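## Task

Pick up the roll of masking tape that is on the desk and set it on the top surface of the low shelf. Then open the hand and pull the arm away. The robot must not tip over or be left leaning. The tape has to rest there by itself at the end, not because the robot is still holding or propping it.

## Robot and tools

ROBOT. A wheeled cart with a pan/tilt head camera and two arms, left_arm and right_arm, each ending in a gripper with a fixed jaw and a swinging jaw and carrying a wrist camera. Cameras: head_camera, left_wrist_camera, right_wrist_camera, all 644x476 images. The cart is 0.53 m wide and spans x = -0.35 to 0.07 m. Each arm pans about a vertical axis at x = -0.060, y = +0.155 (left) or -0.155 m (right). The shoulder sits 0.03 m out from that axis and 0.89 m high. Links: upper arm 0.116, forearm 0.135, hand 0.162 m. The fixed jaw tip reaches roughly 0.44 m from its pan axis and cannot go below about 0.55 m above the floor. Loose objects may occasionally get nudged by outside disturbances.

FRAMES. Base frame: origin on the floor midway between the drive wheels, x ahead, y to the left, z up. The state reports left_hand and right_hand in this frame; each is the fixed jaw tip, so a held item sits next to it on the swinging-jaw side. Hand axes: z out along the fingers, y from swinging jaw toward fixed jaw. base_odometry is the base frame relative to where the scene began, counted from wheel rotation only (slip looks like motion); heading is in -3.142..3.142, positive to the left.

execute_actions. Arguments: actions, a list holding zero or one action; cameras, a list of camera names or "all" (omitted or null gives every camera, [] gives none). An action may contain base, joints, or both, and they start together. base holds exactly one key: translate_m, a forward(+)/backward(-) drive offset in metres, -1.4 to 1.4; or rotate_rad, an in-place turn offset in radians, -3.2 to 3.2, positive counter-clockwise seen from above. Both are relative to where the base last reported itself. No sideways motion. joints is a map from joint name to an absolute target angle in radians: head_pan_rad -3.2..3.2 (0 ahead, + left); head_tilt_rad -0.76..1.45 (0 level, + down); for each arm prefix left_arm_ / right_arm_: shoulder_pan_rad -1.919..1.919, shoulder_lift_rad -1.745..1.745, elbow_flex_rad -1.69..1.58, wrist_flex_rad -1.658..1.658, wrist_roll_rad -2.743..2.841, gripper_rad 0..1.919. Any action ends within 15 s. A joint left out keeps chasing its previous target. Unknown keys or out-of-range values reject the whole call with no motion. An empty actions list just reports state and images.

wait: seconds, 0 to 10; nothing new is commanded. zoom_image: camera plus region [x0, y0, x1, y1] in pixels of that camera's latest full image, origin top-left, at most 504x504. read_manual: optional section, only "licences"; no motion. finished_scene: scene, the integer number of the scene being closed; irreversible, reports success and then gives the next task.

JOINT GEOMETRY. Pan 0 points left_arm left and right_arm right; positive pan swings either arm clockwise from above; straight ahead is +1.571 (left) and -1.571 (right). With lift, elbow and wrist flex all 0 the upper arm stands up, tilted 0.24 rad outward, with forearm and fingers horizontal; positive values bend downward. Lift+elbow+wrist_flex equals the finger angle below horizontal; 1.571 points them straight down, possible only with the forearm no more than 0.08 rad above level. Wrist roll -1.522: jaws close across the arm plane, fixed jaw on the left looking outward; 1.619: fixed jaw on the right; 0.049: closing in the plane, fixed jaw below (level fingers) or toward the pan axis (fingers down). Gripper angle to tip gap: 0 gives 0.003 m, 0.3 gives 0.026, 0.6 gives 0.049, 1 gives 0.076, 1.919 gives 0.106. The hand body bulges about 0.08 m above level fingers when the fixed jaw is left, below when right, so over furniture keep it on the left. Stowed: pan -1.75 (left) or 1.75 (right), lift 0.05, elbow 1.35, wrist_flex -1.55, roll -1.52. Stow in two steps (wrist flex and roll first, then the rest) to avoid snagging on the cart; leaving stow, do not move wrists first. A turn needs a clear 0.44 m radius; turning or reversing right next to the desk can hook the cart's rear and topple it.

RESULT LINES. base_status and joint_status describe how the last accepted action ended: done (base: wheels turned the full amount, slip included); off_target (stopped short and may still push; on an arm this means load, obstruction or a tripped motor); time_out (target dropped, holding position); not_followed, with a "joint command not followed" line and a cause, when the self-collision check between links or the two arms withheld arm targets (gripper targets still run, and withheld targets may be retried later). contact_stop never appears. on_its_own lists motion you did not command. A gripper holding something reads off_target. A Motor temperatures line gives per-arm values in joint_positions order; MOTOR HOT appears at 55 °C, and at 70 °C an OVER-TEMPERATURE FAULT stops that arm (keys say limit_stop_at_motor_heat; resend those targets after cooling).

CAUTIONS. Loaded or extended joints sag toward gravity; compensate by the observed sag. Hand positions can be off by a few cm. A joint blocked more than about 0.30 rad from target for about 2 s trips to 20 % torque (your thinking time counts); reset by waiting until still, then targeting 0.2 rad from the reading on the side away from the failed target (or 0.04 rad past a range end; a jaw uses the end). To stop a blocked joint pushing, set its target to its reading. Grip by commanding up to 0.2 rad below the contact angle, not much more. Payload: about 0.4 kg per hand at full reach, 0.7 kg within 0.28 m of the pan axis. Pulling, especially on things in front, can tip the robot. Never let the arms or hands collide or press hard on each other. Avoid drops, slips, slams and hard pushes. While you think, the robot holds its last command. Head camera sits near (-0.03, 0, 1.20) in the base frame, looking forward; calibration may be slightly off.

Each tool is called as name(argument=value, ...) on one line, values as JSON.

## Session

execute_actions(actions=[{"joints":{"head_tilt_rad":0.4}}])

Scene clock: 1.03 s.
Motor temperatures (°C, as the motors report them): left_arm=[26 29 27 28 25] | right_arm=[27 29 27 26 28]
base_odometry: x=+0.000 y=+0.000 heading=+0.000 (m, m, rad; odometry frame)
base_status: not commanded
joint_positions: head_pan_rad=+0.027 head_tilt_rad=+0.393 left_arm_shoulder_pan_rad=-1.759 left_arm_shoulder_lift_rad=+0.051 left_arm_elbow_flex_rad=+1.334 left_arm_wrist_flex_rad=-1.595 left_arm_wrist_roll_rad=-1.496 left_arm_gripper_rad=+1.920 right_arm_shoulder_pan_rad=+1.758 right_arm_shoulder_lift_rad=+0.081 right_arm_elbow_flex_rad=+1.372 right_arm_wrist_flex_rad=-1.580 right_arm_wrist_roll_rad=-1.497 right_arm_gripper_rad=+1.920
joint_status: all done
left_hand: x=-0.3053 y=+0.1005 z=+0.9065 quat_wxyz=(-0.063, -0.625, -0.067, +0.775) (m; base frame)
right_hand: x=-0.3049 y=-0.1166 z=+0.8905 quat_wxyz=(-0.079, +0.659, -0.053, -0.746) (m; base frame)
pictures: head_camera, left_wrist_camera, right_wrist_camera
camera_calibration (this result's frames):
head_camera: T_world_to_cam=[[0.0848013, -0.996398, -0.000317748, 0.00552224], [-0.36182, -0.0304966, -0.931749, 1.10633], [0.928383, 0.0791284, -0.363103, 0.448339], [0, 0, 0, 1]] pos_world=[-0.0164056, 0.00376531, 1.19362]
left_wrist_camera: T_world_to_cam=[[-0.225067, 0.972379, -0.061834, -0.105942], [0.337595, 0.0182942, -0.941114, 0.974892], [-0.913988, -0.232689, -0.332388, 0.111321], [0, 0, 0, 1]] pos_world=[-0.251217, 0.111085, 0.947935]
right_wrist_camera: T_world_to_cam=[[0.289892, 0.956797, 0.0224303, 0.173545], [0.455509, -0.117323, -0.882466, 0.92837], [-0.841709, 0.266037, -0.469841, 0.263929], [0, 0, 0, 1]] pos_world=[-0.251039, -0.127343, 0.939367]
Images, in order (width x height): head_camera 644x476, left_wrist_camera 644x476, right_wrist_camera 644x476.

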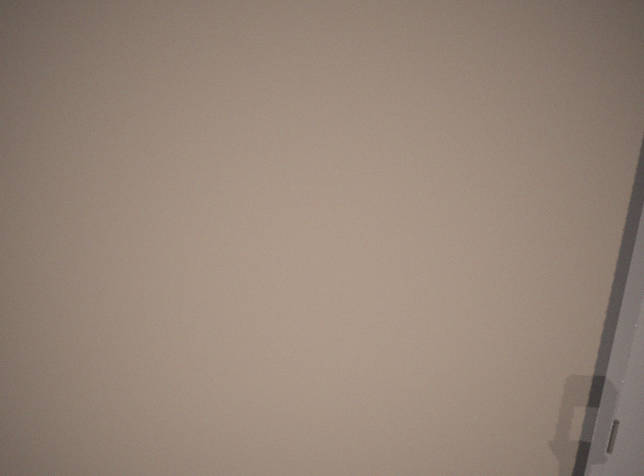

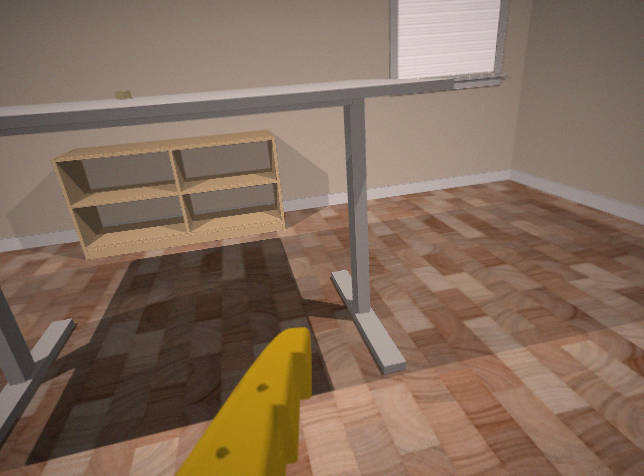

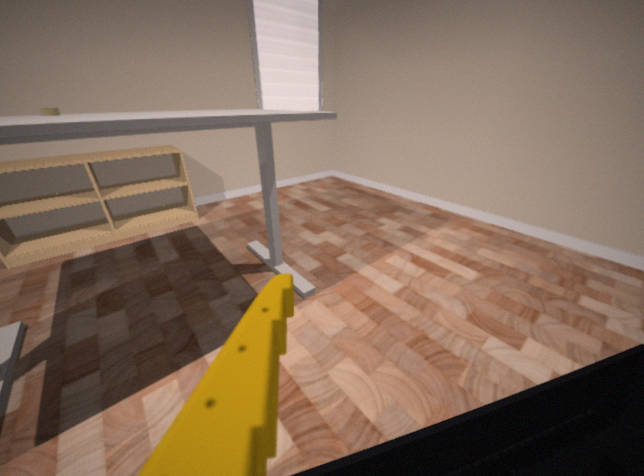

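execute_actions(actions=[{"base":{"rotate_rad":2.4},"joints":{"head_pan_rad":0.95}}], cameras=["head_camera"])

Scene clock: 5.70 s.
Motor temperatures (°C, as the motors report them): left_arm=[26 29 27 28 25] | right_arm=[27 29 27 26 28]
base_odometry: x=-0.001 y=+0.000 heading=+2.399 (m, m, rad; odometry frame)
base_status: done
joint_positions: head_pan_rad=+0.940 head_tilt_rad=+0.393 left_arm_shoulder_pan_rad=-1.759 left_arm_shoulder_lift_rad=+0.051 left_arm_elbow_flex_rad=+1.334 left_arm_wrist_flex_rad=-1.595 left_arm_wrist_roll_rad=-1.496 left_arm_gripper_rad=+1.920 right_arm_shoulder_pan_rad=+1.758 right_arm_shoulder_lift_rad=+0.081 right_arm_elbow_flex_rad=+1.372 right_arm_wrist_flex_rad=-1.580 right_arm_wrist_roll_rad=-1.497 right_arm_gripper_rad=+1.920
joint_status: all done
left_hand: x=-0.3053 y=+0.1005 z=+0.9065 quat_wxyz=(-0.063, -0.625, -0.067, +0.775) (m; base frame)
right_hand: x=-0.3049 y=-0.1166 z=+0.8905 quat_wxyz=(-0.079, +0.659, -0.053, -0.746) (m; base frame)
pictures: head_camera
camera_calibration (this result's frames):
head_camera: T_world_to_cam=[[0.840359, -0.54203, -0.000322893, 0.0410394], [-0.19711, -0.305043, -0.931717, 1.11403], [0.50492, 0.78304, -0.363186, 0.428531], [0, 0, 0, 1]] pos_world=[-0.0312739, 0.0265163, 1.19361]
Images, in order (width x height): head_camera 644x476.

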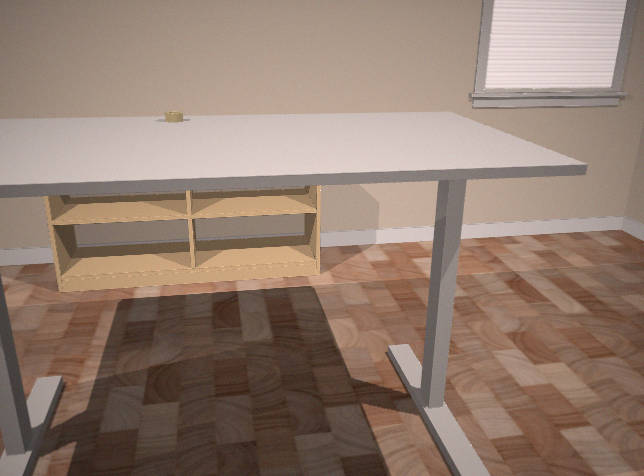

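execute_actions(actions=[{"base":{"rotate_rad":0.08}}], cameras=[])

execute_actions(actions=[{"base":{"translate_m":1.4},"joints":{"left_arm_shoulder_lift_rad":-0.24,"left_arm_elbow_flex_rad":-0.55}}], cameras=[])

execute_actions(actions=[{"base":{"rotate_rad":1.13},"joints":{"head_pan_rad":0.3,"head_tilt_rad":0.5,"left_arm_shoulder_pan_rad":0,"left_arm_wrist_flex_rad":1.6,"left_arm_wrist_roll_rad":-1.522,"left_arm_gripper_rad":0.5}}], cameras=["head_camera"])

Scene clock: 10.60 s.
Motor temperatures (°C, as the motors report them): left_arm=[26 29 27 28 25] | right_arm=[27 29 27 26 28]
base_odometry: x=+0.000 y=-0.001 heading=+2.481 (m, m, rad; odometry frame)
base_status: done
joint_positions: head_pan_rad=+0.940 head_tilt_rad=+0.393 left_arm_shoulder_pan_rad=-1.759 left_arm_shoulder_lift_rad=+0.051 left_arm_elbow_flex_rad=+1.334 left_arm_wrist_flex_rad=-1.595 left_arm_wrist_roll_rad=-1.496 left_arm_gripper_rad=+1.920 right_arm_shoulder_pan_rad=+1.758 right_arm_shoulder_lift_rad=+0.081 right_arm_elbow_flex_rad=+1.372 right_arm_wrist_flex_rad=-1.580 right_arm_wrist_roll_rad=-1.497 right_arm_gripper_rad=+1.920
joint_status: not commanded
left_hand: x=-0.3053 y=+0.1005 z=+0.9065 quat_wxyz=(-0.063, -0.625, -0.067, +0.775) (m; base frame)
right_hand: x=-0.3049 y=-0.1166 z=+0.8905 quat_wxyz=(-0.079, +0.659, -0.053, -0.746) (m; base frame)
pictures: none
No camera images: the call's "cameras" was empty. Leave "cameras" out to get every camera's image.

Scene clock: 18.43 s.
Motor temperatures (°C, as the motors report them): left_arm=[26 29 27 28 25] | right_arm=[27 29 27 26 28]
base_odometry: x=-1.107 y=+0.857 heading=+2.479 (m, m, rad; odometry frame)
base_status: done
joint_positions: head_pan_rad=+0.940 head_tilt_rad=+0.393 left_arm_shoulder_pan_rad=-1.759 left_arm_shoulder_lift_rad=-0.222 left_arm_elbow_flex_rad=-0.533 left_arm_wrist_flex_rad=-1.595 left_arm_wrist_roll_rad=-1.496 left_arm_gripper_rad=+1.920 right_arm_shoulder_pan_rad=+1.758 right_arm_shoulder_lift_rad=+0.081 right_arm_elbow_flex_rad=+1.372 right_arm_wrist_flex_rad=-1.580 right_arm_wrist_roll_rad=-1.497 right_arm_gripper_rad=+1.920
joint_status: all done
left_hand: x=-0.0733 y=+0.1446 z=+1.2207 quat_wxyz=(-0.075, +0.378, +0.041, +0.922) (m; base frame)
right_hand: x=-0.3049 y=-0.1166 z=+0.8905 quat_wxyz=(-0.079, +0.659, -0.053, -0.746) (m; base frame)
pictures: none
No camera images: the call's "cameras" was empty. Leave "cameras" out to get every camera's image.

Scene clock: 21.27 s.
Motor temperatures (°C, as the motors report them): left_arm=[26 29 27 28 25] | right_arm=[27 29 27 26 28]
base_odometry: x=-1.106 y=+0.857 heading=-2.675 (m, m, rad; odometry frame)
base_status: done
joint_positions: head_pan_rad=+0.310 head_tilt_rad=+0.494 left_arm_shoulder_pan_rad=-0.007 left_arm_shoulder_lift_rad=-0.222 left_arm_elbow_flex_rad=-0.533 left_arm_wrist_flex_rad=+1.597 left_arm_wrist_roll_rad=-1.513 left_arm_gripper_rad=+0.510 right_arm_shoulder_pan_rad=+1.758 right_arm_shoulder_lift_rad=+0.081 right_arm_elbow_flex_rad=+1.372 right_arm_wrist_flex_rad=-1.580 right_arm_wrist_roll_rad=-1.497 right_arm_gripper_rad=+1.920
joint_status: all done
left_hand: x=-0.0694 y=+0.3892 z=+0.9863 quat_wxyz=(+0.252, -0.666, +0.655, +0.252) (m; base frame)
right_hand: x=-0.3049 y=-0.1166 z=+0.8905 quat_wxyz=(-0.079, +0.659, -0.053, -0.746) (m; base frame)
pictures: head_camera
camera_calibration (this result's frames):
head_camera: T_world_to_cam=[[0.359332, -0.93319, -0.00611891, 0.0251023], [-0.426139, -0.158248, -0.89071, 1.05607], [0.830233, 0.322668, -0.454532, 0.54896], [0, 0, 0, 1]] pos_world=[-0.014752, 0.0134142, 1.19033]
Images, in order (width x height): head_camera 644x476.

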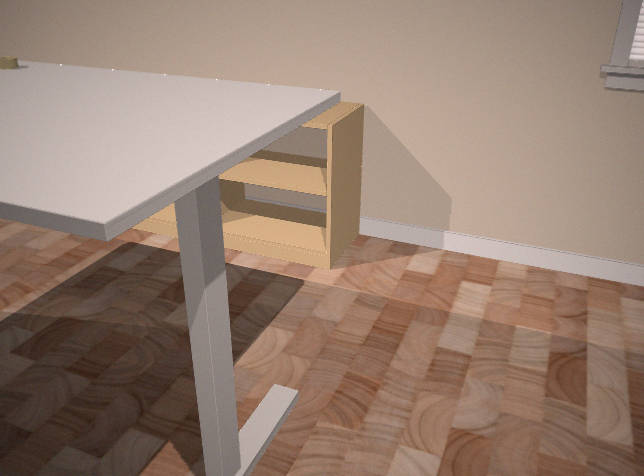

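execute_actions(actions=[{"base":{"translate_m":1.4}}], cameras=[])

execute_actions(actions=[{"base":{"translate_m":0.23}}], cameras=[])

execute_actions(actions=[{"base":{"rotate_rad":1.56},"joints":{"head_pan_rad":-0.06,"head_tilt_rad":0.55}}], cameras=["head_camera"])

Scene clock: 31.30 s.
Motor temperatures (°C, as the motors report them): left_arm=[26 29 27 28 25] | right_arm=[27 29 27 26 28]
base_odometry: x=-2.355 y=+0.226 heading=-2.675 (m, m, rad; odometry frame)
base_status: done
joint_positions: head_pan_rad=+0.310 head_tilt_rad=+0.494 left_arm_shoulder_pan_rad=-0.005 left_arm_shoulder_lift_rad=-0.222 left_arm_elbow_flex_rad=-0.533 left_arm_wrist_flex_rad=+1.597 left_arm_wrist_roll_rad=-1.513 left_arm_gripper_rad=+0.510 right_arm_shoulder_pan_rad=+1.758 right_arm_shoulder_lift_rad=+0.081 right_arm_elbow_flex_rad=+1.372 right_arm_wrist_flex_rad=-1.580 right_arm_wrist_roll_rad=-1.497 right_arm_gripper_rad=+1.920
joint_status: not commanded
left_hand: x=-0.0690 y=+0.3892 z=+0.9863 quat_wxyz=(+0.252, -0.666, +0.656, +0.251) (m; base frame)
right_hand: x=-0.3049 y=-0.1166 z=+0.8905 quat_wxyz=(-0.079, +0.659, -0.053, -0.746) (m; base frame)
pictures: none
No camera images: the call's "cameras" was empty. Leave "cameras" out to get every camera's image.

Scene clock: 33.30 s.
Motor temperatures (°C, as the motors report them): left_arm=[26 29 27 28 25] | right_arm=[27 29 27 26 28]
base_odometry: x=-2.561 y=+0.122 heading=-2.676 (m, m, rad; odometry frame)
base_status: done
joint_positions: head_pan_rad=+0.310 head_tilt_rad=+0.494 left_arm_shoulder_pan_rad=-0.005 left_arm_shoulder_lift_rad=-0.222 left_arm_elbow_flex_rad=-0.533 left_arm_wrist_flex_rad=+1.597 left_arm_wrist_roll_rad=-1.513 left_arm_gripper_rad=+0.510 right_arm_shoulder_pan_rad=+1.758 right_arm_shoulder_lift_rad=+0.081 right_arm_elbow_flex_rad=+1.372 right_arm_wrist_flex_rad=-1.580 right_arm_wrist_roll_rad=-1.497 right_arm_gripper_rad=+1.920
joint_status: not commanded
left_hand: x=-0.0690 y=+0.3892 z=+0.9863 quat_wxyz=(+0.252, -0.666, +0.656, +0.251) (m; base frame)
right_hand: x=-0.3049 y=-0.1166 z=+0.8905 quat_wxyz=(-0.079, +0.659, -0.053, -0.746) (m; base frame)
pictures: none
No camera images: the call's "cameras" was empty. Leave "cameras" out to get every camera's image.

Scene clock: 35.93 s.
Motor temperatures (°C, as the motors report them): left_arm=[26 29 27 28 25] | right_arm=[27 29 27 26 28]
base_odometry: x=-2.561 y=+0.123 heading=-1.117 (m, m, rad; odometry frame)
base_status: done
joint_positions: head_pan_rad=-0.050 head_tilt_rad=+0.544 left_arm_shoulder_pan_rad=-0.004 left_arm_shoulder_lift_rad=-0.222 left_arm_elbow_flex_rad=-0.533 left_arm_wrist_flex_rad=+1.597 left_arm_wrist_roll_rad=-1.513 left_arm_gripper_rad=+0.510 right_arm_shoulder_pan_rad=+1.758 right_arm_shoulder_lift_rad=+0.081 right_arm_elbow_flex_rad=+1.372 right_arm_wrist_flex_rad=-1.580 right_arm_wrist_roll_rad=-1.497 right_arm_gripper_rad=+1.920
joint_status: all done
left_hand: x=-0.0686 y=+0.3892 z=+0.9863 quat_wxyz=(+0.253, -0.665, +0.656, +0.251) (m; base frame)
right_hand: x=-0.3049 y=-0.1166 z=+0.8905 quat_wxyz=(-0.079, +0.659, -0.053, -0.746) (m; base frame)
pictures: head_camera
camera_calibration (this result's frames):
head_camera: T_world_to_cam=[[0.00717895, -0.999934, -0.00899925, 0.0118664], [-0.498636, 0.00422116, -0.866801, 1.02514], [0.866782, 0.0107101, -0.498573, 0.601369], [0, 0, 0, 1]] pos_world=[-0.0101667, 0.00109761, 1.18853]
Images, in order (width x height): head_camera 644x476.

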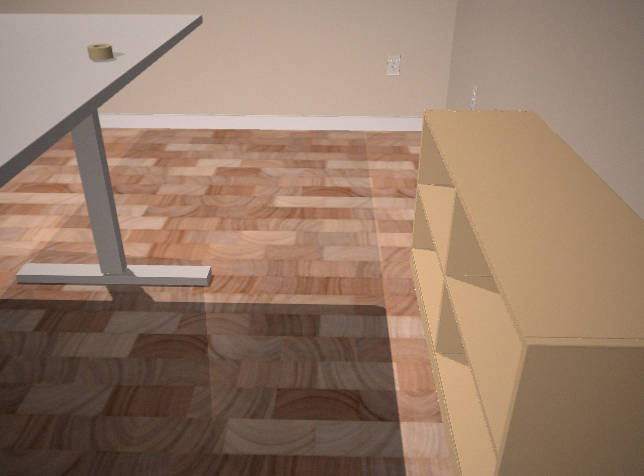

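execute_actions(actions=[{"base":{"rotate_rad":0.05}}], cameras=[])

execute_actions(actions=[{"base":{"translate_m":1.33},"joints":{"head_pan_rad":1.3,"head_tilt_rad":0.7,"left_arm_gripper_rad":1.3}}], cameras=["head_camera","left_wrist_camera"])

Scene clock: 38.70 s.
Motor temperatures (°C, as the motors report them): left_arm=[26 29 27 28 25] | right_arm=[27 29 27 26 28]
base_odometry: x=-2.561 y=+0.124 heading=-1.065 (m, m, rad; odometry frame)
base_status: done
joint_positions: head_pan_rad=-0.050 head_tilt_rad=+0.544 left_arm_shoulder_pan_rad=-0.004 left_arm_shoulder_lift_rad=-0.222 left_arm_elbow_flex_rad=-0.533 left_arm_wrist_flex_rad=+1.597 left_arm_wrist_roll_rad=-1.513 left_arm_gripper_rad=+0.510 right_arm_shoulder_pan_rad=+1.758 right_arm_shoulder_lift_rad=+0.081 right_arm_elbow_flex_rad=+1.372 right_arm_wrist_flex_rad=-1.580 right_arm_wrist_roll_rad=-1.497 right_arm_gripper_rad=+1.920
joint_status: not commanded
left_hand: x=-0.0686 y=+0.3892 z=+0.9863 quat_wxyz=(+0.253, -0.665, +0.656, +0.251) (m; base frame)
right_hand: x=-0.3049 y=-0.1166 z=+0.8905 quat_wxyz=(-0.079, +0.659, -0.053, -0.746) (m; base frame)
pictures: none
No camera images: the call's "cameras" was empty. Leave "cameras" out to get every camera's image.

Scene clock: 46.27 s.
Motor temperatures (°C, as the motors report them): left_arm=[26 29 27 28 25] | right_arm=[27 29 27 26 28]
base_odometry: x=-1.915 y=-1.039 heading=-1.066 (m, m, rad; odometry frame)
base_status: done
joint_positions: head_pan_rad=+1.290 head_tilt_rad=+0.694 left_arm_shoulder_pan_rad=-0.004 left_arm_shoulder_lift_rad=-0.222 left_arm_elbow_flex_rad=-0.533 left_arm_wrist_flex_rad=+1.597 left_arm_wrist_roll_rad=-1.513 left_arm_gripper_rad=+1.290 right_arm_shoulder_pan_rad=+1.758 right_arm_shoulder_lift_rad=+0.081 right_arm_elbow_flex_rad=+1.372 right_arm_wrist_flex_rad=-1.580 right_arm_wrist_roll_rad=-1.497 right_arm_gripper_rad=+1.920
joint_status: all done
left_hand: x=-0.0686 y=+0.3892 z=+0.9863 quat_wxyz=(+0.253, -0.665, +0.656, +0.251) (m; base frame)
right_hand: x=-0.3049 y=-0.1166 z=+0.8905 quat_wxyz=(-0.079, +0.659, -0.053, -0.746) (m; base frame)
pictures: head_camera, left_wrist_camera
camera_calibration (this result's frames):
head_camera: T_world_to_cam=[[0.974537, -0.223546, -0.0174712, 0.0670834], [-0.152561, -0.603944, -0.782289, 0.944137], [0.164326, 0.765035, -0.62267, 0.71119], [0, 0, 0, 1]] pos_world=[-0.0382033, 0.0411171, 1.1826]
left_wrist_camera: T_world_to_cam=[[0.996184, -0.0428374, -0.0760396, 0.16447], [-0.0556122, -0.983038, -0.174767, 0.571672], [-0.0672633, 0.178329, -0.981669, 0.959896], [0, 0, 0, 1]] pos_world=[-0.0674847, 0.397844, 1.05472]
Images, in order (width x height): head_camera 644x476, left_wrist_camera 644x476.

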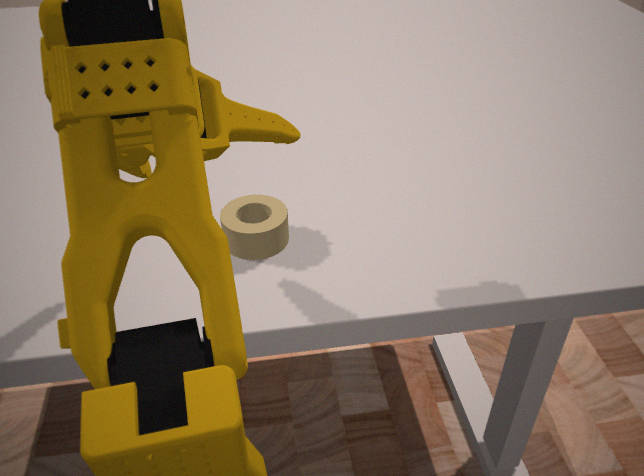

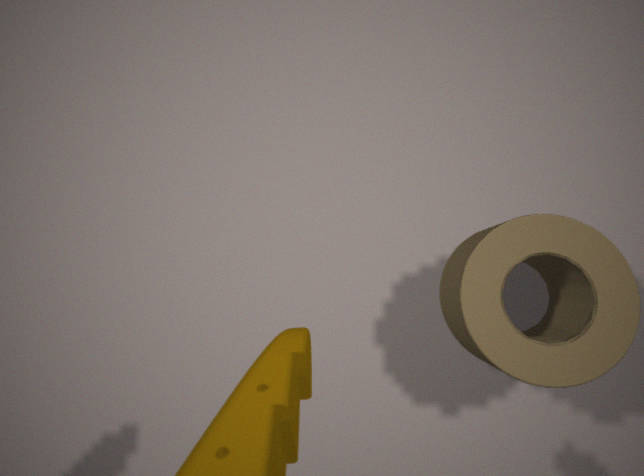

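execute_actions(actions=[{"base":{"translate_m":0.028},"joints":{"left_arm_shoulder_lift_rad":-0.05,"left_arm_elbow_flex_rad":-0.62,"left_arm_wrist_flex_rad":1.63,"left_arm_gripper_rad":0.28}}], cameras=["left_wrist_camera"])

Scene clock: 50.47 s.
Motor temperatures (°C, as the motors report them): left_arm=[26 29 27 28 25] | right_arm=[27 29 27 26 28]
base_odometry: x=-1.901 y=-1.064 heading=-1.066 (m, m, rad; odometry frame)
base_status: done
joint_positions: head_pan_rad=+1.290 head_tilt_rad=+0.694 left_arm_shoulder_pan_rad=-0.004 left_arm_shoulder_lift_rad=-0.046 left_arm_elbow_flex_rad=-0.588 left_arm_wrist_flex_rad=+1.625 left_arm_wrist_roll_rad=-1.513 left_arm_gripper_rad=+0.291 right_arm_shoulder_pan_rad=+1.758 right_arm_shoulder_lift_rad=+0.081 right_arm_elbow_flex_rad=+1.372 right_arm_wrist_flex_rad=-1.580 right_arm_wrist_roll_rad=-1.497 right_arm_gripper_rad=+1.920
joint_status: all done
joint sent to its limit — the command would take left_arm_wrist_flex_rad past its upper limit, so that joint was sent only as far as its limit.
left_hand: x=-0.0687 y=+0.4015 z=+0.9574 quat_wxyz=(+0.203, -0.682, +0.673, +0.202) (m; base frame)
right_hand: x=-0.3049 y=-0.1166 z=+0.8905 quat_wxyz=(-0.079, +0.659, -0.053, -0.746) (m; base frame)
pictures: left_wrist_camera
camera_calibration (this result's frames):
left_wrist_camera: T_world_to_cam=[[0.996226, -0.0535935, -0.06827, 0.159732], [-0.0555532, -0.998087, -0.0271363, 0.443413], [-0.066685, 0.0308265, -0.997298, 1.00358], [0, 0, 0, 1]] pos_world=[-0.0675723, 0.420189, 1.0238]
Images, in order (width x height): left_wrist_camera 644x476.

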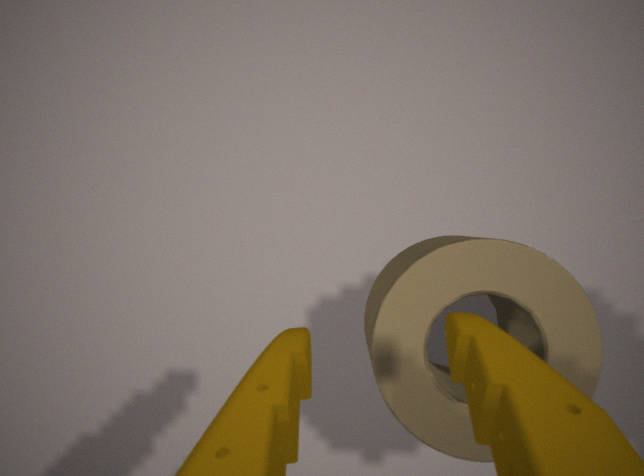

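execute_actions(actions=[{"base":{"translate_m":0.008},"joints":{"left_arm_shoulder_lift_rad":-0.27,"left_arm_elbow_flex_rad":-0.24,"left_arm_wrist_flex_rad":1.455}}], cameras=["left_wrist_camera"])

Scene clock: 55.30 s.
Motor temperatures (°C, as the motors report them): left_arm=[26 29 27 28 25] | right_arm=[27 29 27 26 28]
base_odometry: x=-1.897 y=-1.072 heading=-1.066 (m, m, rad; odometry frame)
base_status: done
joint_positions: head_pan_rad=+1.290 head_tilt_rad=+0.694 left_arm_shoulder_pan_rad=-0.004 left_arm_shoulder_lift_rad=-0.235 left_arm_elbow_flex_rad=-0.237 left_arm_wrist_flex_rad=+1.467 left_arm_wrist_roll_rad=-1.513 left_arm_gripper_rad=+0.290 right_arm_shoulder_pan_rad=+1.758 right_arm_shoulder_lift_rad=+0.081 right_arm_elbow_flex_rad=+1.372 right_arm_wrist_flex_rad=-1.580 right_arm_wrist_roll_rad=-1.497 right_arm_gripper_rad=+1.920
joint_status: all done
left_hand: x=-0.0686 y=+0.3913 z=+0.9410 quat_wxyz=(+0.201, -0.683, +0.674, +0.200) (m; base frame)
right_hand: x=-0.3049 y=-0.1166 z=+0.8905 quat_wxyz=(-0.079, +0.659, -0.053, -0.746) (m; base frame)
pictures: left_wrist_camera
camera_calibration (this result's frames):
left_wrist_camera: T_world_to_cam=[[0.996228, -0.0539071, -0.0680047, 0.157906], [-0.0555528, -0.998201, -0.0225439, 0.428579], [-0.0666671, 0.0262367, -0.99743, 0.989509], [0, 0, 0, 1]] pos_world=[-0.0675338, 0.410359, 1.00737]
Images, in order (width x height): left_wrist_camera 644x476.

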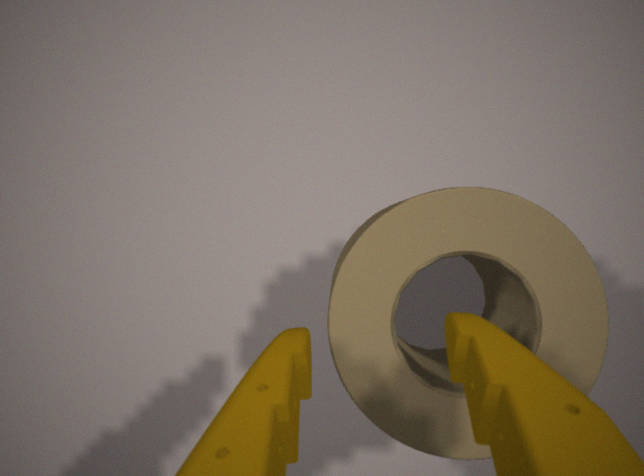

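execute_actions(actions=[{"joints":{"left_arm_elbow_flex_rad":-0.055,"left_arm_wrist_flex_rad":1.275,"left_arm_gripper_rad":0.25}}], cameras=["left_wrist_camera"])

execute_actions(actions=[{"joints":{"left_arm_gripper_rad":0}}], cameras=["left_wrist_camera"])

execute_actions(actions=[{"joints":{"left_arm_elbow_flex_rad":-0.45,"left_arm_wrist_flex_rad":1.6}}], cameras=["left_wrist_camera","head_camera"])

Scene clock: 58.20 s.
Motor temperatures (°C, as the motors report them): left_arm=[26 29 27 28 25] | right_arm=[27 29 27 26 28]
base_odometry: x=-1.897 y=-1.072 heading=-1.066 (m, m, rad; odometry frame)
base_status: not commanded
joint_positions: head_pan_rad=+1.290 head_tilt_rad=+0.694 left_arm_shoulder_pan_rad=-0.004 left_arm_shoulder_lift_rad=-0.247 left_arm_elbow_flex_rad=-0.056 left_arm_wrist_flex_rad=+1.286 left_arm_wrist_roll_rad=-1.513 left_arm_gripper_rad=+0.261 right_arm_shoulder_pan_rad=+1.758 right_arm_shoulder_lift_rad=+0.081 right_arm_elbow_flex_rad=+1.372 right_arm_wrist_flex_rad=-1.580 right_arm_wrist_roll_rad=-1.497 right_arm_gripper_rad=+1.920
joint_status: all done
left_hand: x=-0.0687 y=+0.4010 z=+0.9214 quat_wxyz=(+0.205, -0.681, +0.672, +0.204) (m; base frame)
right_hand: x=-0.3049 y=-0.1166 z=+0.8905 quat_wxyz=(-0.079, +0.659, -0.053, -0.746) (m; base frame)
pictures: left_wrist_camera
camera_calibration (this result's frames):
left_wrist_camera: T_world_to_cam=[[0.996224, -0.0530682, -0.068709, 0.157439], [-0.0555541, -0.997849, -0.0347889, 0.448877], [-0.066715, 0.0384746, -0.99703, 0.964386], [0, 0, 0, 1]] pos_world=[-0.0675683, 0.419163, 0.987955]
Images, in order (width x height): left_wrist_camera 644x476.

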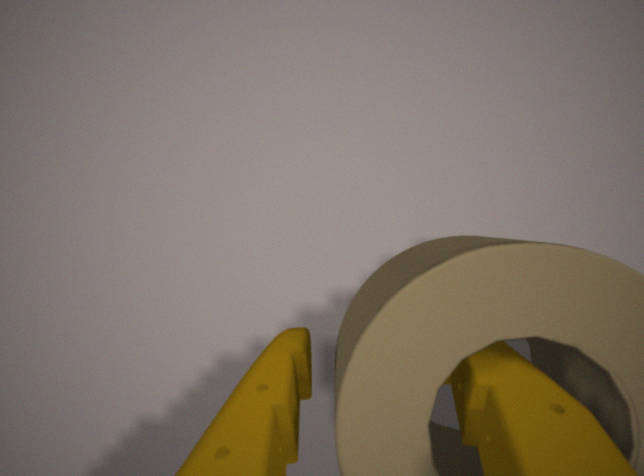

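Scene clock: 58.83 s.
Motor temperatures (°C, as the motors report them): left_arm=[26 29 27 28 25] | right_arm=[27 29 27 26 28]
base_odometry: x=-1.897 y=-1.072 heading=-1.066 (m, m, rad; odometry frame)
base_status: not commanded
joint_positions: head_pan_rad=+1.290 head_tilt_rad=+0.694 left_arm_shoulder_pan_rad=-0.004 left_arm_shoulder_lift_rad=-0.259 left_arm_elbow_flex_rad=-0.056 left_arm_wrist_flex_rad=+1.283 left_arm_wrist_roll_rad=-1.513 left_arm_gripper_rad=+0.125 right_arm_shoulder_pan_rad=+1.758 right_arm_shoulder_lift_rad=+0.081 right_arm_elbow_flex_rad=+1.372 right_arm_wrist_flex_rad=-1.580 right_arm_wrist_roll_rad=-1.497 right_arm_gripper_rad=+1.920
joint_status: left_arm_gripper_rad off_target (ended at +0.125, target +0.000)
left_hand: x=-0.0687 y=+0.4010 z=+0.9243 quat_wxyz=(+0.211, -0.680, +0.671, +0.209) (m; base frame)
right_hand: x=-0.3049 y=-0.1166 z=+0.8905 quat_wxyz=(-0.079, +0.659, -0.053, -0.746) (m; base frame)
pictures: left_wrist_camera
camera_calibration (this result's frames):
left_wrist_camera: T_world_to_cam=[[0.99622, -0.0520076, -0.0695748, 0.158017], [-0.0555567, -0.997198, -0.0500876, 0.462913], [-0.066775, 0.0537636, -0.996319, 0.960504], [0, 0, 0, 1]] pos_world=[-0.0675645, 0.418194, 0.991148]
Images, in order (width x height): left_wrist_camera 644x476.

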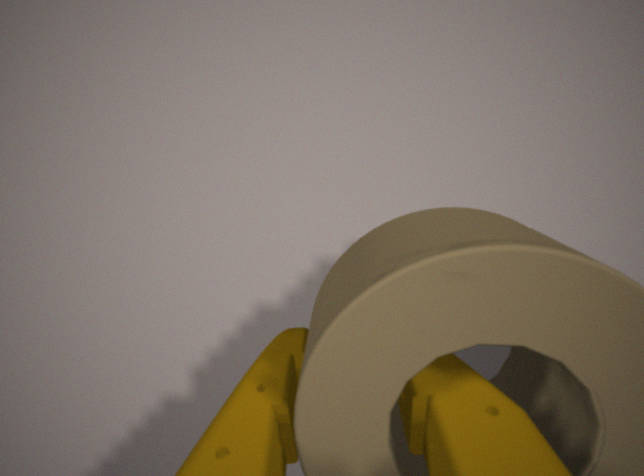

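Scene clock: 59.90 s.
Motor temperatures (°C, as the motors report them): left_arm=[26 29 27 28 25] | right_arm=[27 29 27 26 28]
base_odometry: x=-1.897 y=-1.072 heading=-1.066 (m, m, rad; odometry frame)
base_status: not commanded
joint_positions: head_pan_rad=+1.290 head_tilt_rad=+0.694 left_arm_shoulder_pan_rad=-0.004 left_arm_shoulder_lift_rad=-0.259 left_arm_elbow_flex_rad=-0.415 left_arm_wrist_flex_rad=+1.597 left_arm_wrist_roll_rad=-1.513 left_arm_gripper_rad=+0.123 right_arm_shoulder_pan_rad=+1.758 right_arm_shoulder_lift_rad=+0.081 right_arm_elbow_flex_rad=+1.372 right_arm_wrist_flex_rad=-1.580 right_arm_wrist_roll_rad=-1.497 right_arm_gripper_rad=+1.920
joint_status: all done
left_hand: x=-0.0686 y=+0.3823 z=+0.9700 quat_wxyz=(+0.226, -0.675, +0.666, +0.224) (m; base frame)
right_hand: x=-0.3049 y=-0.1166 z=+0.8905 quat_wxyz=(-0.079, +0.659, -0.053, -0.746) (m; base frame)
pictures: head_camera, left_wrist_camera
camera_calibration (this result's frames):
head_camera: T_world_to_cam=[[0.974608, -0.223233, -0.0174731, 0.067089], [-0.152375, -0.60402, -0.782267, 0.94412], [0.164074, 0.765067, -0.622698, 0.71121], [0, 0, 0, 1]] pos_world=[-0.0382162, 0.041121, 1.1826]
left_wrist_camera: T_world_to_cam=[[0.996208, -0.0488582, -0.0719924, 0.161291], [-0.0555693, -0.993985, -0.0943742, 0.488294], [-0.0669484, 0.0980168, -0.99293, 0.98681], [0, 0, 0, 1]] pos_world=[-0.0674795, 0.396513, 1.03753]
Images, in order (width x height): head_camera 644x476, left_wrist_camera 644x476.

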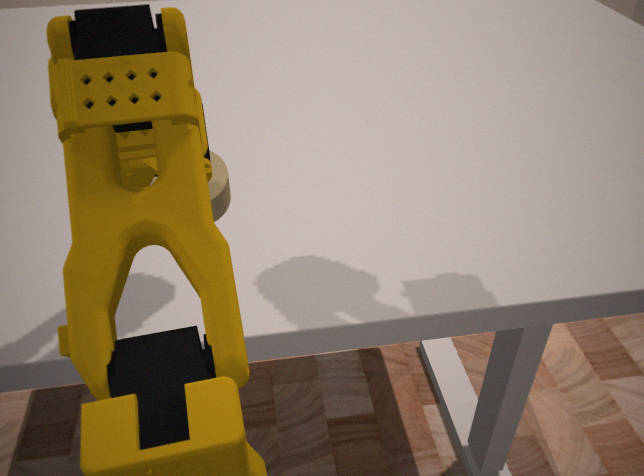

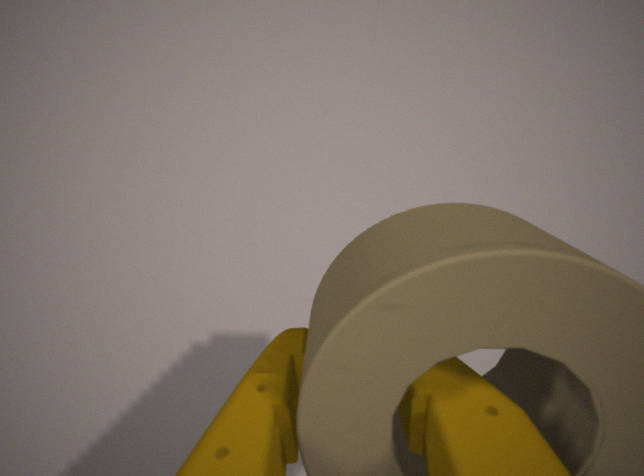

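execute_actions(actions=[{"base":{"translate_m":-1.17},"joints":{"left_arm_shoulder_pan_rad":1.4,"head_pan_rad":0,"head_tilt_rad":0.9}}], cameras=[])

execute_actions(actions=[{"base":{"rotate_rad":-0.85}}], cameras=[])

execute_actions(actions=[{"base":{"translate_m":0.33}}], cameras=["head_camera"])

Scene clock: 69.47 s.
Motor temperatures (°C, as the motors report them): left_arm=[26 29 27 28 25] | right_arm=[27 29 27 26 28]
base_odometry: x=-2.461 y=-0.046 heading=-1.070 (m, m, rad; odometry frame)
base_status: done
joint_positions: head_pan_rad=+0.010 head_tilt_rad=+0.895 left_arm_shoulder_pan_rad=+1.394 left_arm_shoulder_lift_rad=-0.259 left_arm_elbow_flex_rad=-0.416 left_arm_wrist_flex_rad=+1.599 left_arm_wrist_roll_rad=-1.513 left_arm_gripper_rad=+0.123 right_arm_shoulder_pan_rad=+1.758 right_arm_shoulder_lift_rad=+0.081 right_arm_elbow_flex_rad=+1.372 right_arm_wrist_flex_rad=-1.580 right_arm_wrist_roll_rad=-1.497 right_arm_gripper_rad=+1.920
joint_status: all done
left_hand: x=+0.1623 y=+0.2027 z=+0.9702 quat_wxyz=(+0.317, -0.088, +0.944, +0.027) (m; base frame)
right_hand: x=-0.3049 y=-0.1166 z=+0.8905 quat_wxyz=(-0.079, +0.659, -0.053, -0.746) (m; base frame)
pictures: none
No camera images: the call's "cameras" was empty. Leave "cameras" out to get every camera's image.

Scene clock: 71.23 s.
Motor temperatures (°C, as the motors report them): left_arm=[26 29 27 28 25] | right_arm=[27 29 27 26 28]
base_odometry: x=-2.461 y=-0.046 heading=-1.919 (m, m, rad; odometry frame)
base_status: done
joint_positions: head_pan_rad=+0.010 head_tilt_rad=+0.895 left_arm_shoulder_pan_rad=+1.395 left_arm_shoulder_lift_rad=-0.259 left_arm_elbow_flex_rad=-0.416 left_arm_wrist_flex_rad=+1.599 left_arm_wrist_roll_rad=-1.513 left_arm_gripper_rad=+0.123 right_arm_shoulder_pan_rad=+1.758 right_arm_shoulder_lift_rad=+0.081 right_arm_elbow_flex_rad=+1.372 right_arm_wrist_flex_rad=-1.580 right_arm_wrist_roll_rad=-1.497 right_arm_gripper_rad=+1.920
joint_status: not commanded
left_hand: x=+0.1624 y=+0.2023 z=+0.9702 quat_wxyz=(+0.317, -0.088, +0.944, +0.026) (m; base frame)
right_hand: x=-0.3049 y=-0.1166 z=+0.8905 quat_wxyz=(-0.079, +0.659, -0.053, -0.746) (m; base frame)
pictures: none
No camera images: the call's "cameras" was empty. Leave "cameras" out to get every camera's image.

Scene clock: 73.80 s.
Motor temperatures (°C, as the motors report them): left_arm=[26 30 27 28 25] | right_arm=[27 29 27 26 28]
base_odometry: x=-2.574 y=-0.356 heading=-1.921 (m, m, rad; odometry frame)
base_status: done
joint_positions: head_pan_rad=+0.010 head_tilt_rad=+0.895 left_arm_shoulder_pan_rad=+1.395 left_arm_shoulder_lift_rad=-0.259 left_arm_elbow_flex_rad=-0.416 left_arm_wrist_flex_rad=+1.599 left_arm_wrist_roll_rad=-1.513 left_arm_gripper_rad=+0.123 right_arm_shoulder_pan_rad=+1.758 right_arm_shoulder_lift_rad=+0.081 right_arm_elbow_flex_rad=+1.372 right_arm_wrist_flex_rad=-1.580 right_arm_wrist_roll_rad=-1.497 right_arm_gripper_rad=+1.920
joint_status: not commanded
left_hand: x=+0.1624 y=+0.2023 z=+0.9702 quat_wxyz=(+0.317, -0.088, +0.944, +0.026) (m; base frame)
right_hand: x=-0.3049 y=-0.1166 z=+0.8905 quat_wxyz=(-0.079, +0.659, -0.053, -0.746) (m; base frame)
pictures: head_camera
camera_calibration (this result's frames):
head_camera: T_world_to_cam=[[0.0604811, -0.997773, -0.0281153, 0.0363741], [-0.765715, -0.0283087, -0.642557, 0.754487], [0.64033, 0.0603908, -0.765722, 0.898215], [0, 0, 0, 1]] pos_world=[0.000367934, 0.00340773, 1.17361]
Images, in order (width x height): head_camera 644x476.

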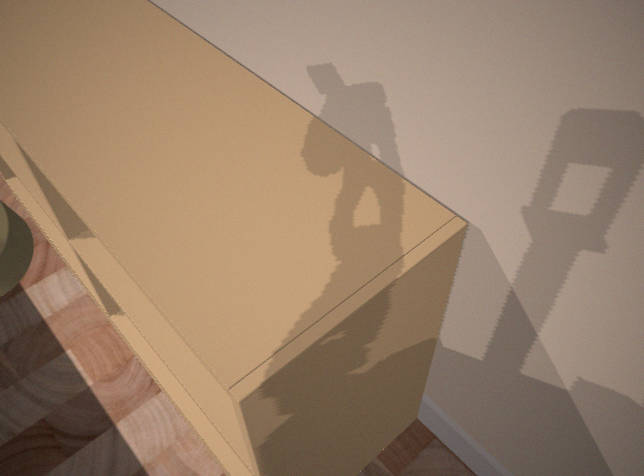

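execute_actions(actions=[{"base":{"translate_m":0.165},"joints":{"left_arm_shoulder_pan_rad":1.57,"left_arm_shoulder_lift_rad":1.66,"left_arm_elbow_flex_rad":-1.23,"left_arm_wrist_flex_rad":0.6,"head_pan_rad":0.3,"head_tilt_rad":1.0}}], cameras=["head_camera","left_wrist_camera"])

execute_actions(actions=[{"joints":{"left_arm_elbow_flex_rad":-1.08,"left_arm_wrist_flex_rad":0.48}}], cameras=["left_wrist_camera"])

Scene clock: 77.90 s.
Motor temperatures (°C, as the motors report them): left_arm=[26 30 27 28 25] | right_arm=[27 29 27 26 28]
base_odometry: x=-2.631 y=-0.511 heading=-1.922 (m, m, rad; odometry frame)
base_status: done
joint_positions: head_pan_rad=+0.290 head_tilt_rad=+0.995 left_arm_shoulder_pan_rad=+1.562 left_arm_shoulder_lift_rad=+1.683 left_arm_elbow_flex_rad=-1.194 left_arm_wrist_flex_rad=+0.611 left_arm_wrist_roll_rad=-1.513 left_arm_gripper_rad=+0.123 right_arm_shoulder_pan_rad=+1.758 right_arm_shoulder_lift_rad=+0.081 right_arm_elbow_flex_rad=+1.372 right_arm_wrist_flex_rad=-1.580 right_arm_wrist_roll_rad=-1.497 right_arm_gripper_rad=+1.920
joint_status: all done
left_hand: x=+0.2732 y=+0.1656 z=+0.6517 quat_wxyz=(+0.233, -0.009, +0.972, +0.000) (m; base frame)
right_hand: x=-0.3049 y=-0.1166 z=+0.8905 quat_wxyz=(-0.079, +0.659, -0.053, -0.746) (m; base frame)
pictures: head_camera, left_wrist_camera
camera_calibration (this result's frames):
head_camera: T_world_to_cam=[[0.331046, -0.943036, -0.0330328, 0.0547508], [-0.785927, -0.256181, -0.562753, 0.661682], [0.522234, 0.212258, -0.825965, 0.962004], [0, 0, 0, 1]] pos_world=[-0.000482298, 0.0169494, 1.16875]
left_wrist_camera: T_world_to_cam=[[-0.0560882, -0.996523, -0.0616156, 0.224885], [-0.995369, 0.0509847, 0.0814895, 0.230917], [-0.0780647, 0.0659008, -0.994768, 0.724386], [0, 0, 0, 1]] pos_world=[0.299011, 0.164592, 0.715635]
Images, in order (width x height): head_camera 644x476, left_wrist_camera 644x476.

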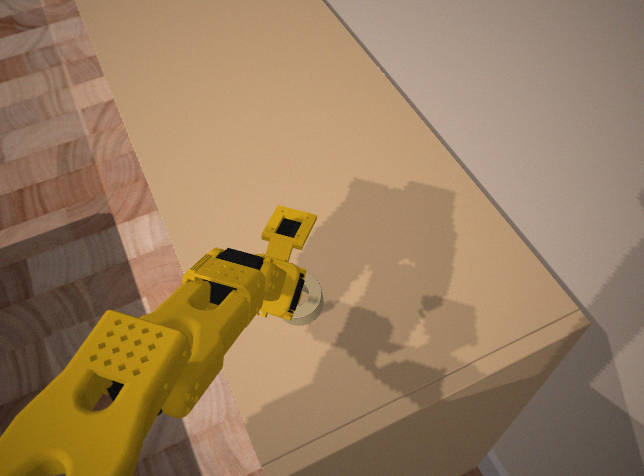

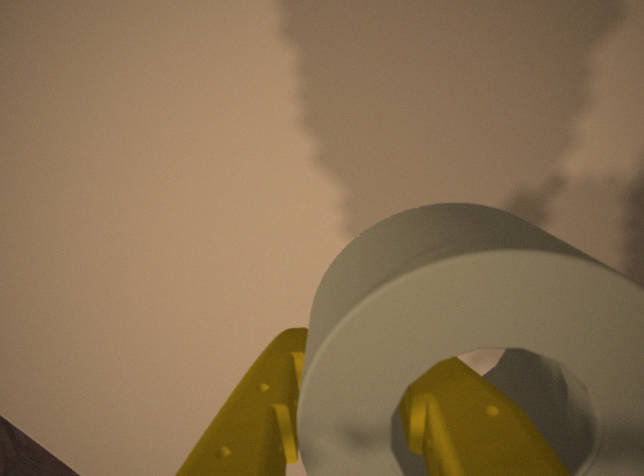

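Scene clock: 78.70 s.
Motor temperatures (°C, as the motors report them): left_arm=[26 30 27 28 25] | right_arm=[27 29 27 26 28]
base_odometry: x=-2.631 y=-0.511 heading=-1.922 (m, m, rad; odometry frame)
base_status: not commanded
joint_positions: head_pan_rad=+0.290 head_tilt_rad=+0.995 left_arm_shoulder_pan_rad=+1.562 left_arm_shoulder_lift_rad=+1.683 left_arm_elbow_flex_rad=-1.076 left_arm_wrist_flex_rad=+0.493 left_arm_wrist_roll_rad=-1.513 left_arm_gripper_rad=+0.123 right_arm_shoulder_pan_rad=+1.758 right_arm_shoulder_lift_rad=+0.081 right_arm_elbow_flex_rad=+1.372 right_arm_wrist_flex_rad=-1.580 right_arm_wrist_roll_rad=-1.497 right_arm_gripper_rad=+1.920
joint_status: all done
left_hand: x=+0.2654 y=+0.1655 z=+0.6377 quat_wxyz=(+0.233, -0.009, +0.972, +0.000) (m; base frame)
right_hand: x=-0.3049 y=-0.1166 z=+0.8905 quat_wxyz=(-0.079, +0.659, -0.053, -0.746) (m; base frame)
pictures: left_wrist_camera
camera_calibration (this result's frames):
left_wrist_camera: T_world_to_cam=[[-0.0560882, -0.996523, -0.0616156, 0.223526], [-0.995369, 0.0509847, 0.0814895, 0.22432], [-0.0780647, 0.0659008, -0.994768, 0.709943], [0, 0, 0, 1]] pos_world=[0.29124, 0.164526, 0.701721]
Images, in order (width x height): left_wrist_camera 644x476.

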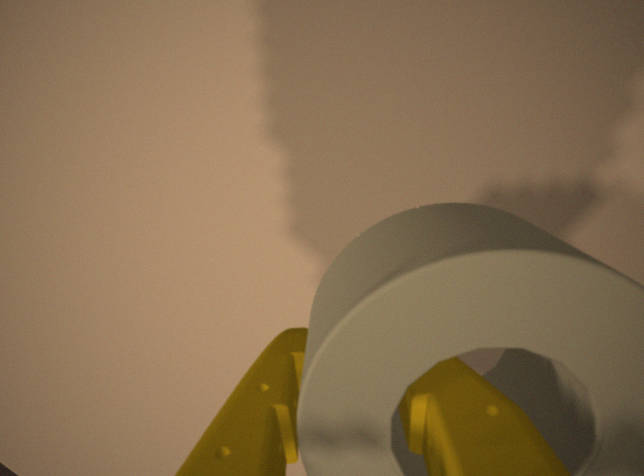

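execute_actions(actions=[{"joints":{"left_arm_elbow_flex_rad":-0.96,"left_arm_wrist_flex_rad":0.38}}], cameras=["left_wrist_camera"])

Scene clock: 80.47 s.
Motor temperatures (°C, as the motors report them): left_arm=[26 30 27 28 25] | right_arm=[27 29 27 26 28]
base_odometry: x=-2.631 y=-0.511 heading=-1.922 (m, m, rad; odometry frame)
base_status: not commanded
joint_positions: head_pan_rad=+0.290 head_tilt_rad=+0.995 left_arm_shoulder_pan_rad=+1.562 left_arm_shoulder_lift_rad=+1.670 left_arm_elbow_flex_rad=-0.968 left_arm_wrist_flex_rad=+0.390 left_arm_wrist_roll_rad=-1.513 left_arm_gripper_rad=+0.123 right_arm_shoulder_pan_rad=+1.758 right_arm_shoulder_lift_rad=+0.081 right_arm_elbow_flex_rad=+1.372 right_arm_wrist_flex_rad=-1.580 right_arm_wrist_roll_rad=-1.497 right_arm_gripper_rad=+1.920
joint_status: all done
left_hand: x=+0.2596 y=+0.1654 z=+0.6292 quat_wxyz=(+0.237, -0.009, +0.971, +0.000) (m; base frame)
right_hand: x=-0.3049 y=-0.1166 z=+0.8905 quat_wxyz=(-0.079, +0.659, -0.053, -0.746) (m; base frame)
pictures: left_wrist_camera
camera_calibration (this result's frames):
left_wrist_camera: T_world_to_cam=[[-0.0556137, -0.996519, -0.0621091, 0.222808], [-0.995965, 0.0509797, 0.0738564, 0.224175], [-0.070433, 0.0659659, -0.995333, 0.699322], [0, 0, 0, 1]] pos_world=[0.284917, 0.164472, 0.69334]
Images, in order (width x height): left_wrist_camera 644x476.

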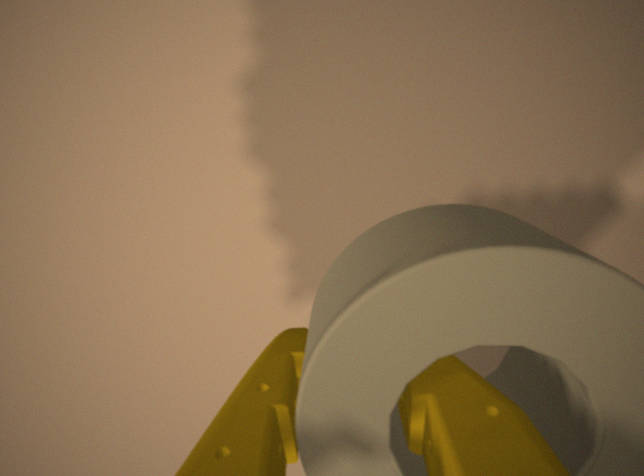

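execute_actions(actions=[{"joints":{"left_arm_gripper_rad":0.24}}], cameras=[])

execute_actions(actions=[{"joints":{"left_arm_shoulder_lift_rad":1.1,"left_arm_elbow_flex_rad":-0.45,"left_arm_wrist_flex_rad":0.5}}], cameras=["left_wrist_camera"])

Scene clock: 83.43 s.
Motor temperatures (°C, as the motors report them): left_arm=[26 30 27 28 25] | right_arm=[27 29 27 26 28]
base_odometry: x=-2.631 y=-0.511 heading=-1.922 (m, m, rad; odometry frame)
base_status: not commanded
joint_positions: head_pan_rad=+0.290 head_tilt_rad=+0.995 left_arm_shoulder_pan_rad=+1.562 left_arm_shoulder_lift_rad=+1.672 left_arm_elbow_flex_rad=-0.961 left_arm_wrist_flex_rad=+0.387 left_arm_wrist_roll_rad=-1.513 left_arm_gripper_rad=+0.228 right_arm_shoulder_pan_rad=+1.758 right_arm_shoulder_lift_rad=+0.081 right_arm_elbow_flex_rad=+1.372 right_arm_wrist_flex_rad=-1.580 right_arm_wrist_roll_rad=-1.497 right_arm_gripper_rad=+1.920
joint_status: all done
left_hand: x=+0.2579 y=+0.1654 z=+0.6276 quat_wxyz=(+0.234, -0.009, +0.972, +0.000) (m; base frame)
right_hand: x=-0.3049 y=-0.1166 z=+0.8905 quat_wxyz=(-0.079, +0.659, -0.053, -0.746) (m; base frame)
pictures: none
No camera images: the call's "cameras" was empty. Leave "cameras" out to get every camera's image.

Scene clock: 84.60 s.
Motor temperatures (°C, as the motors report them): left_arm=[26 30 27 28 25] | right_arm=[27 29 27 26 28]
base_odometry: x=-2.631 y=-0.511 heading=-1.922 (m, m, rad; odometry frame)
base_status: not commanded
joint_positions: head_pan_rad=+0.290 head_tilt_rad=+0.995 left_arm_shoulder_pan_rad=+1.562 left_arm_shoulder_lift_rad=+1.158 left_arm_elbow_flex_rad=-0.448 left_arm_wrist_flex_rad=+0.494 left_arm_wrist_roll_rad=-1.513 left_arm_gripper_rad=+0.230 right_arm_shoulder_pan_rad=+1.758 right_arm_shoulder_lift_rad=+0.081 right_arm_elbow_flex_rad=+1.372 right_arm_wrist_flex_rad=-1.580 right_arm_wrist_roll_rad=-1.497 right_arm_gripper_rad=+1.920
joint_status: all done
left_hand: x=+0.2477 y=+0.1653 z=+0.6796 quat_wxyz=(+0.182, -0.009, +0.983, +0.000) (m; base frame)
right_hand: x=-0.3049 y=-0.1166 z=+0.8905 quat_wxyz=(-0.079, +0.659, -0.053, -0.746) (m; base frame)
pictures: left_wrist_camera
camera_calibration (this result's frames):
left_wrist_camera: T_world_to_cam=[[-0.0621525, -0.996574, -0.0545567, 0.221671], [-0.981477, 0.0511031, 0.184637, 0.1297], [-0.181217, 0.0650218, -0.981291, 0.766713], [0, 0, 0, 1]] pos_world=[0.280016, 0.164431, 0.740515]
Images, in order (width x height): left_wrist_camera 644x476.

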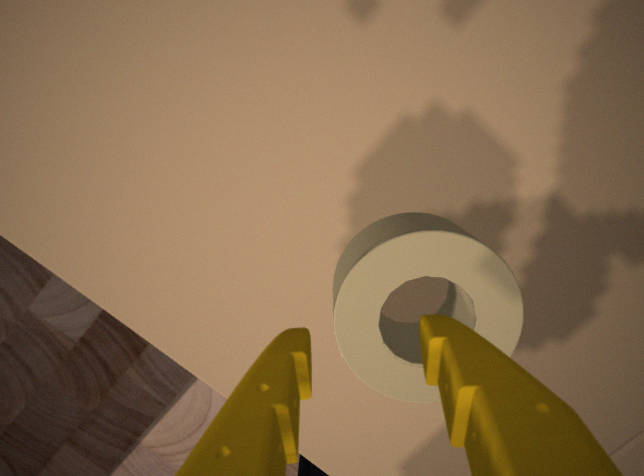

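execute_actions(actions=[{"base":{"translate_m":-0.3}}], cameras=[])

finished_scene(scene=2)

Scene clock: 87.87 s.
Motor temperatures (°C, as the motors report them): left_arm=[26 30 27 28 25] | right_arm=[27 29 27 26 28]
base_odometry: x=-2.528 y=-0.230 heading=-1.919 (m, m, rad; odometry frame)
base_status: done
joint_positions: head_pan_rad=+0.290 head_tilt_rad=+0.995 left_arm_shoulder_pan_rad=+1.562 left_arm_shoulder_lift_rad=+1.158 left_arm_elbow_flex_rad=-0.448 left_arm_wrist_flex_rad=+0.496 left_arm_wrist_roll_rad=-1.513 left_arm_gripper_rad=+0.230 right_arm_shoulder_pan_rad=+1.758 right_arm_shoulder_lift_rad=+0.081 right_arm_elbow_flex_rad=+1.372 right_arm_wrist_flex_rad=-1.580 right_arm_wrist_roll_rad=-1.497 right_arm_gripper_rad=+1.920
joint_status: not commanded
left_hand: x=+0.2474 y=+0.1653 z=+0.6795 quat_wxyz=(+0.182, -0.009, +0.983, +0.000) (m; base frame)
right_hand: x=-0.3049 y=-0.1166 z=+0.8905 quat_wxyz=(-0.079, +0.659, -0.053, -0.746) (m; base frame)
pictures: none
No camera images: the call's "cameras" was empty. Leave "cameras" out to get every camera's image.

The scene is finished: the task was done.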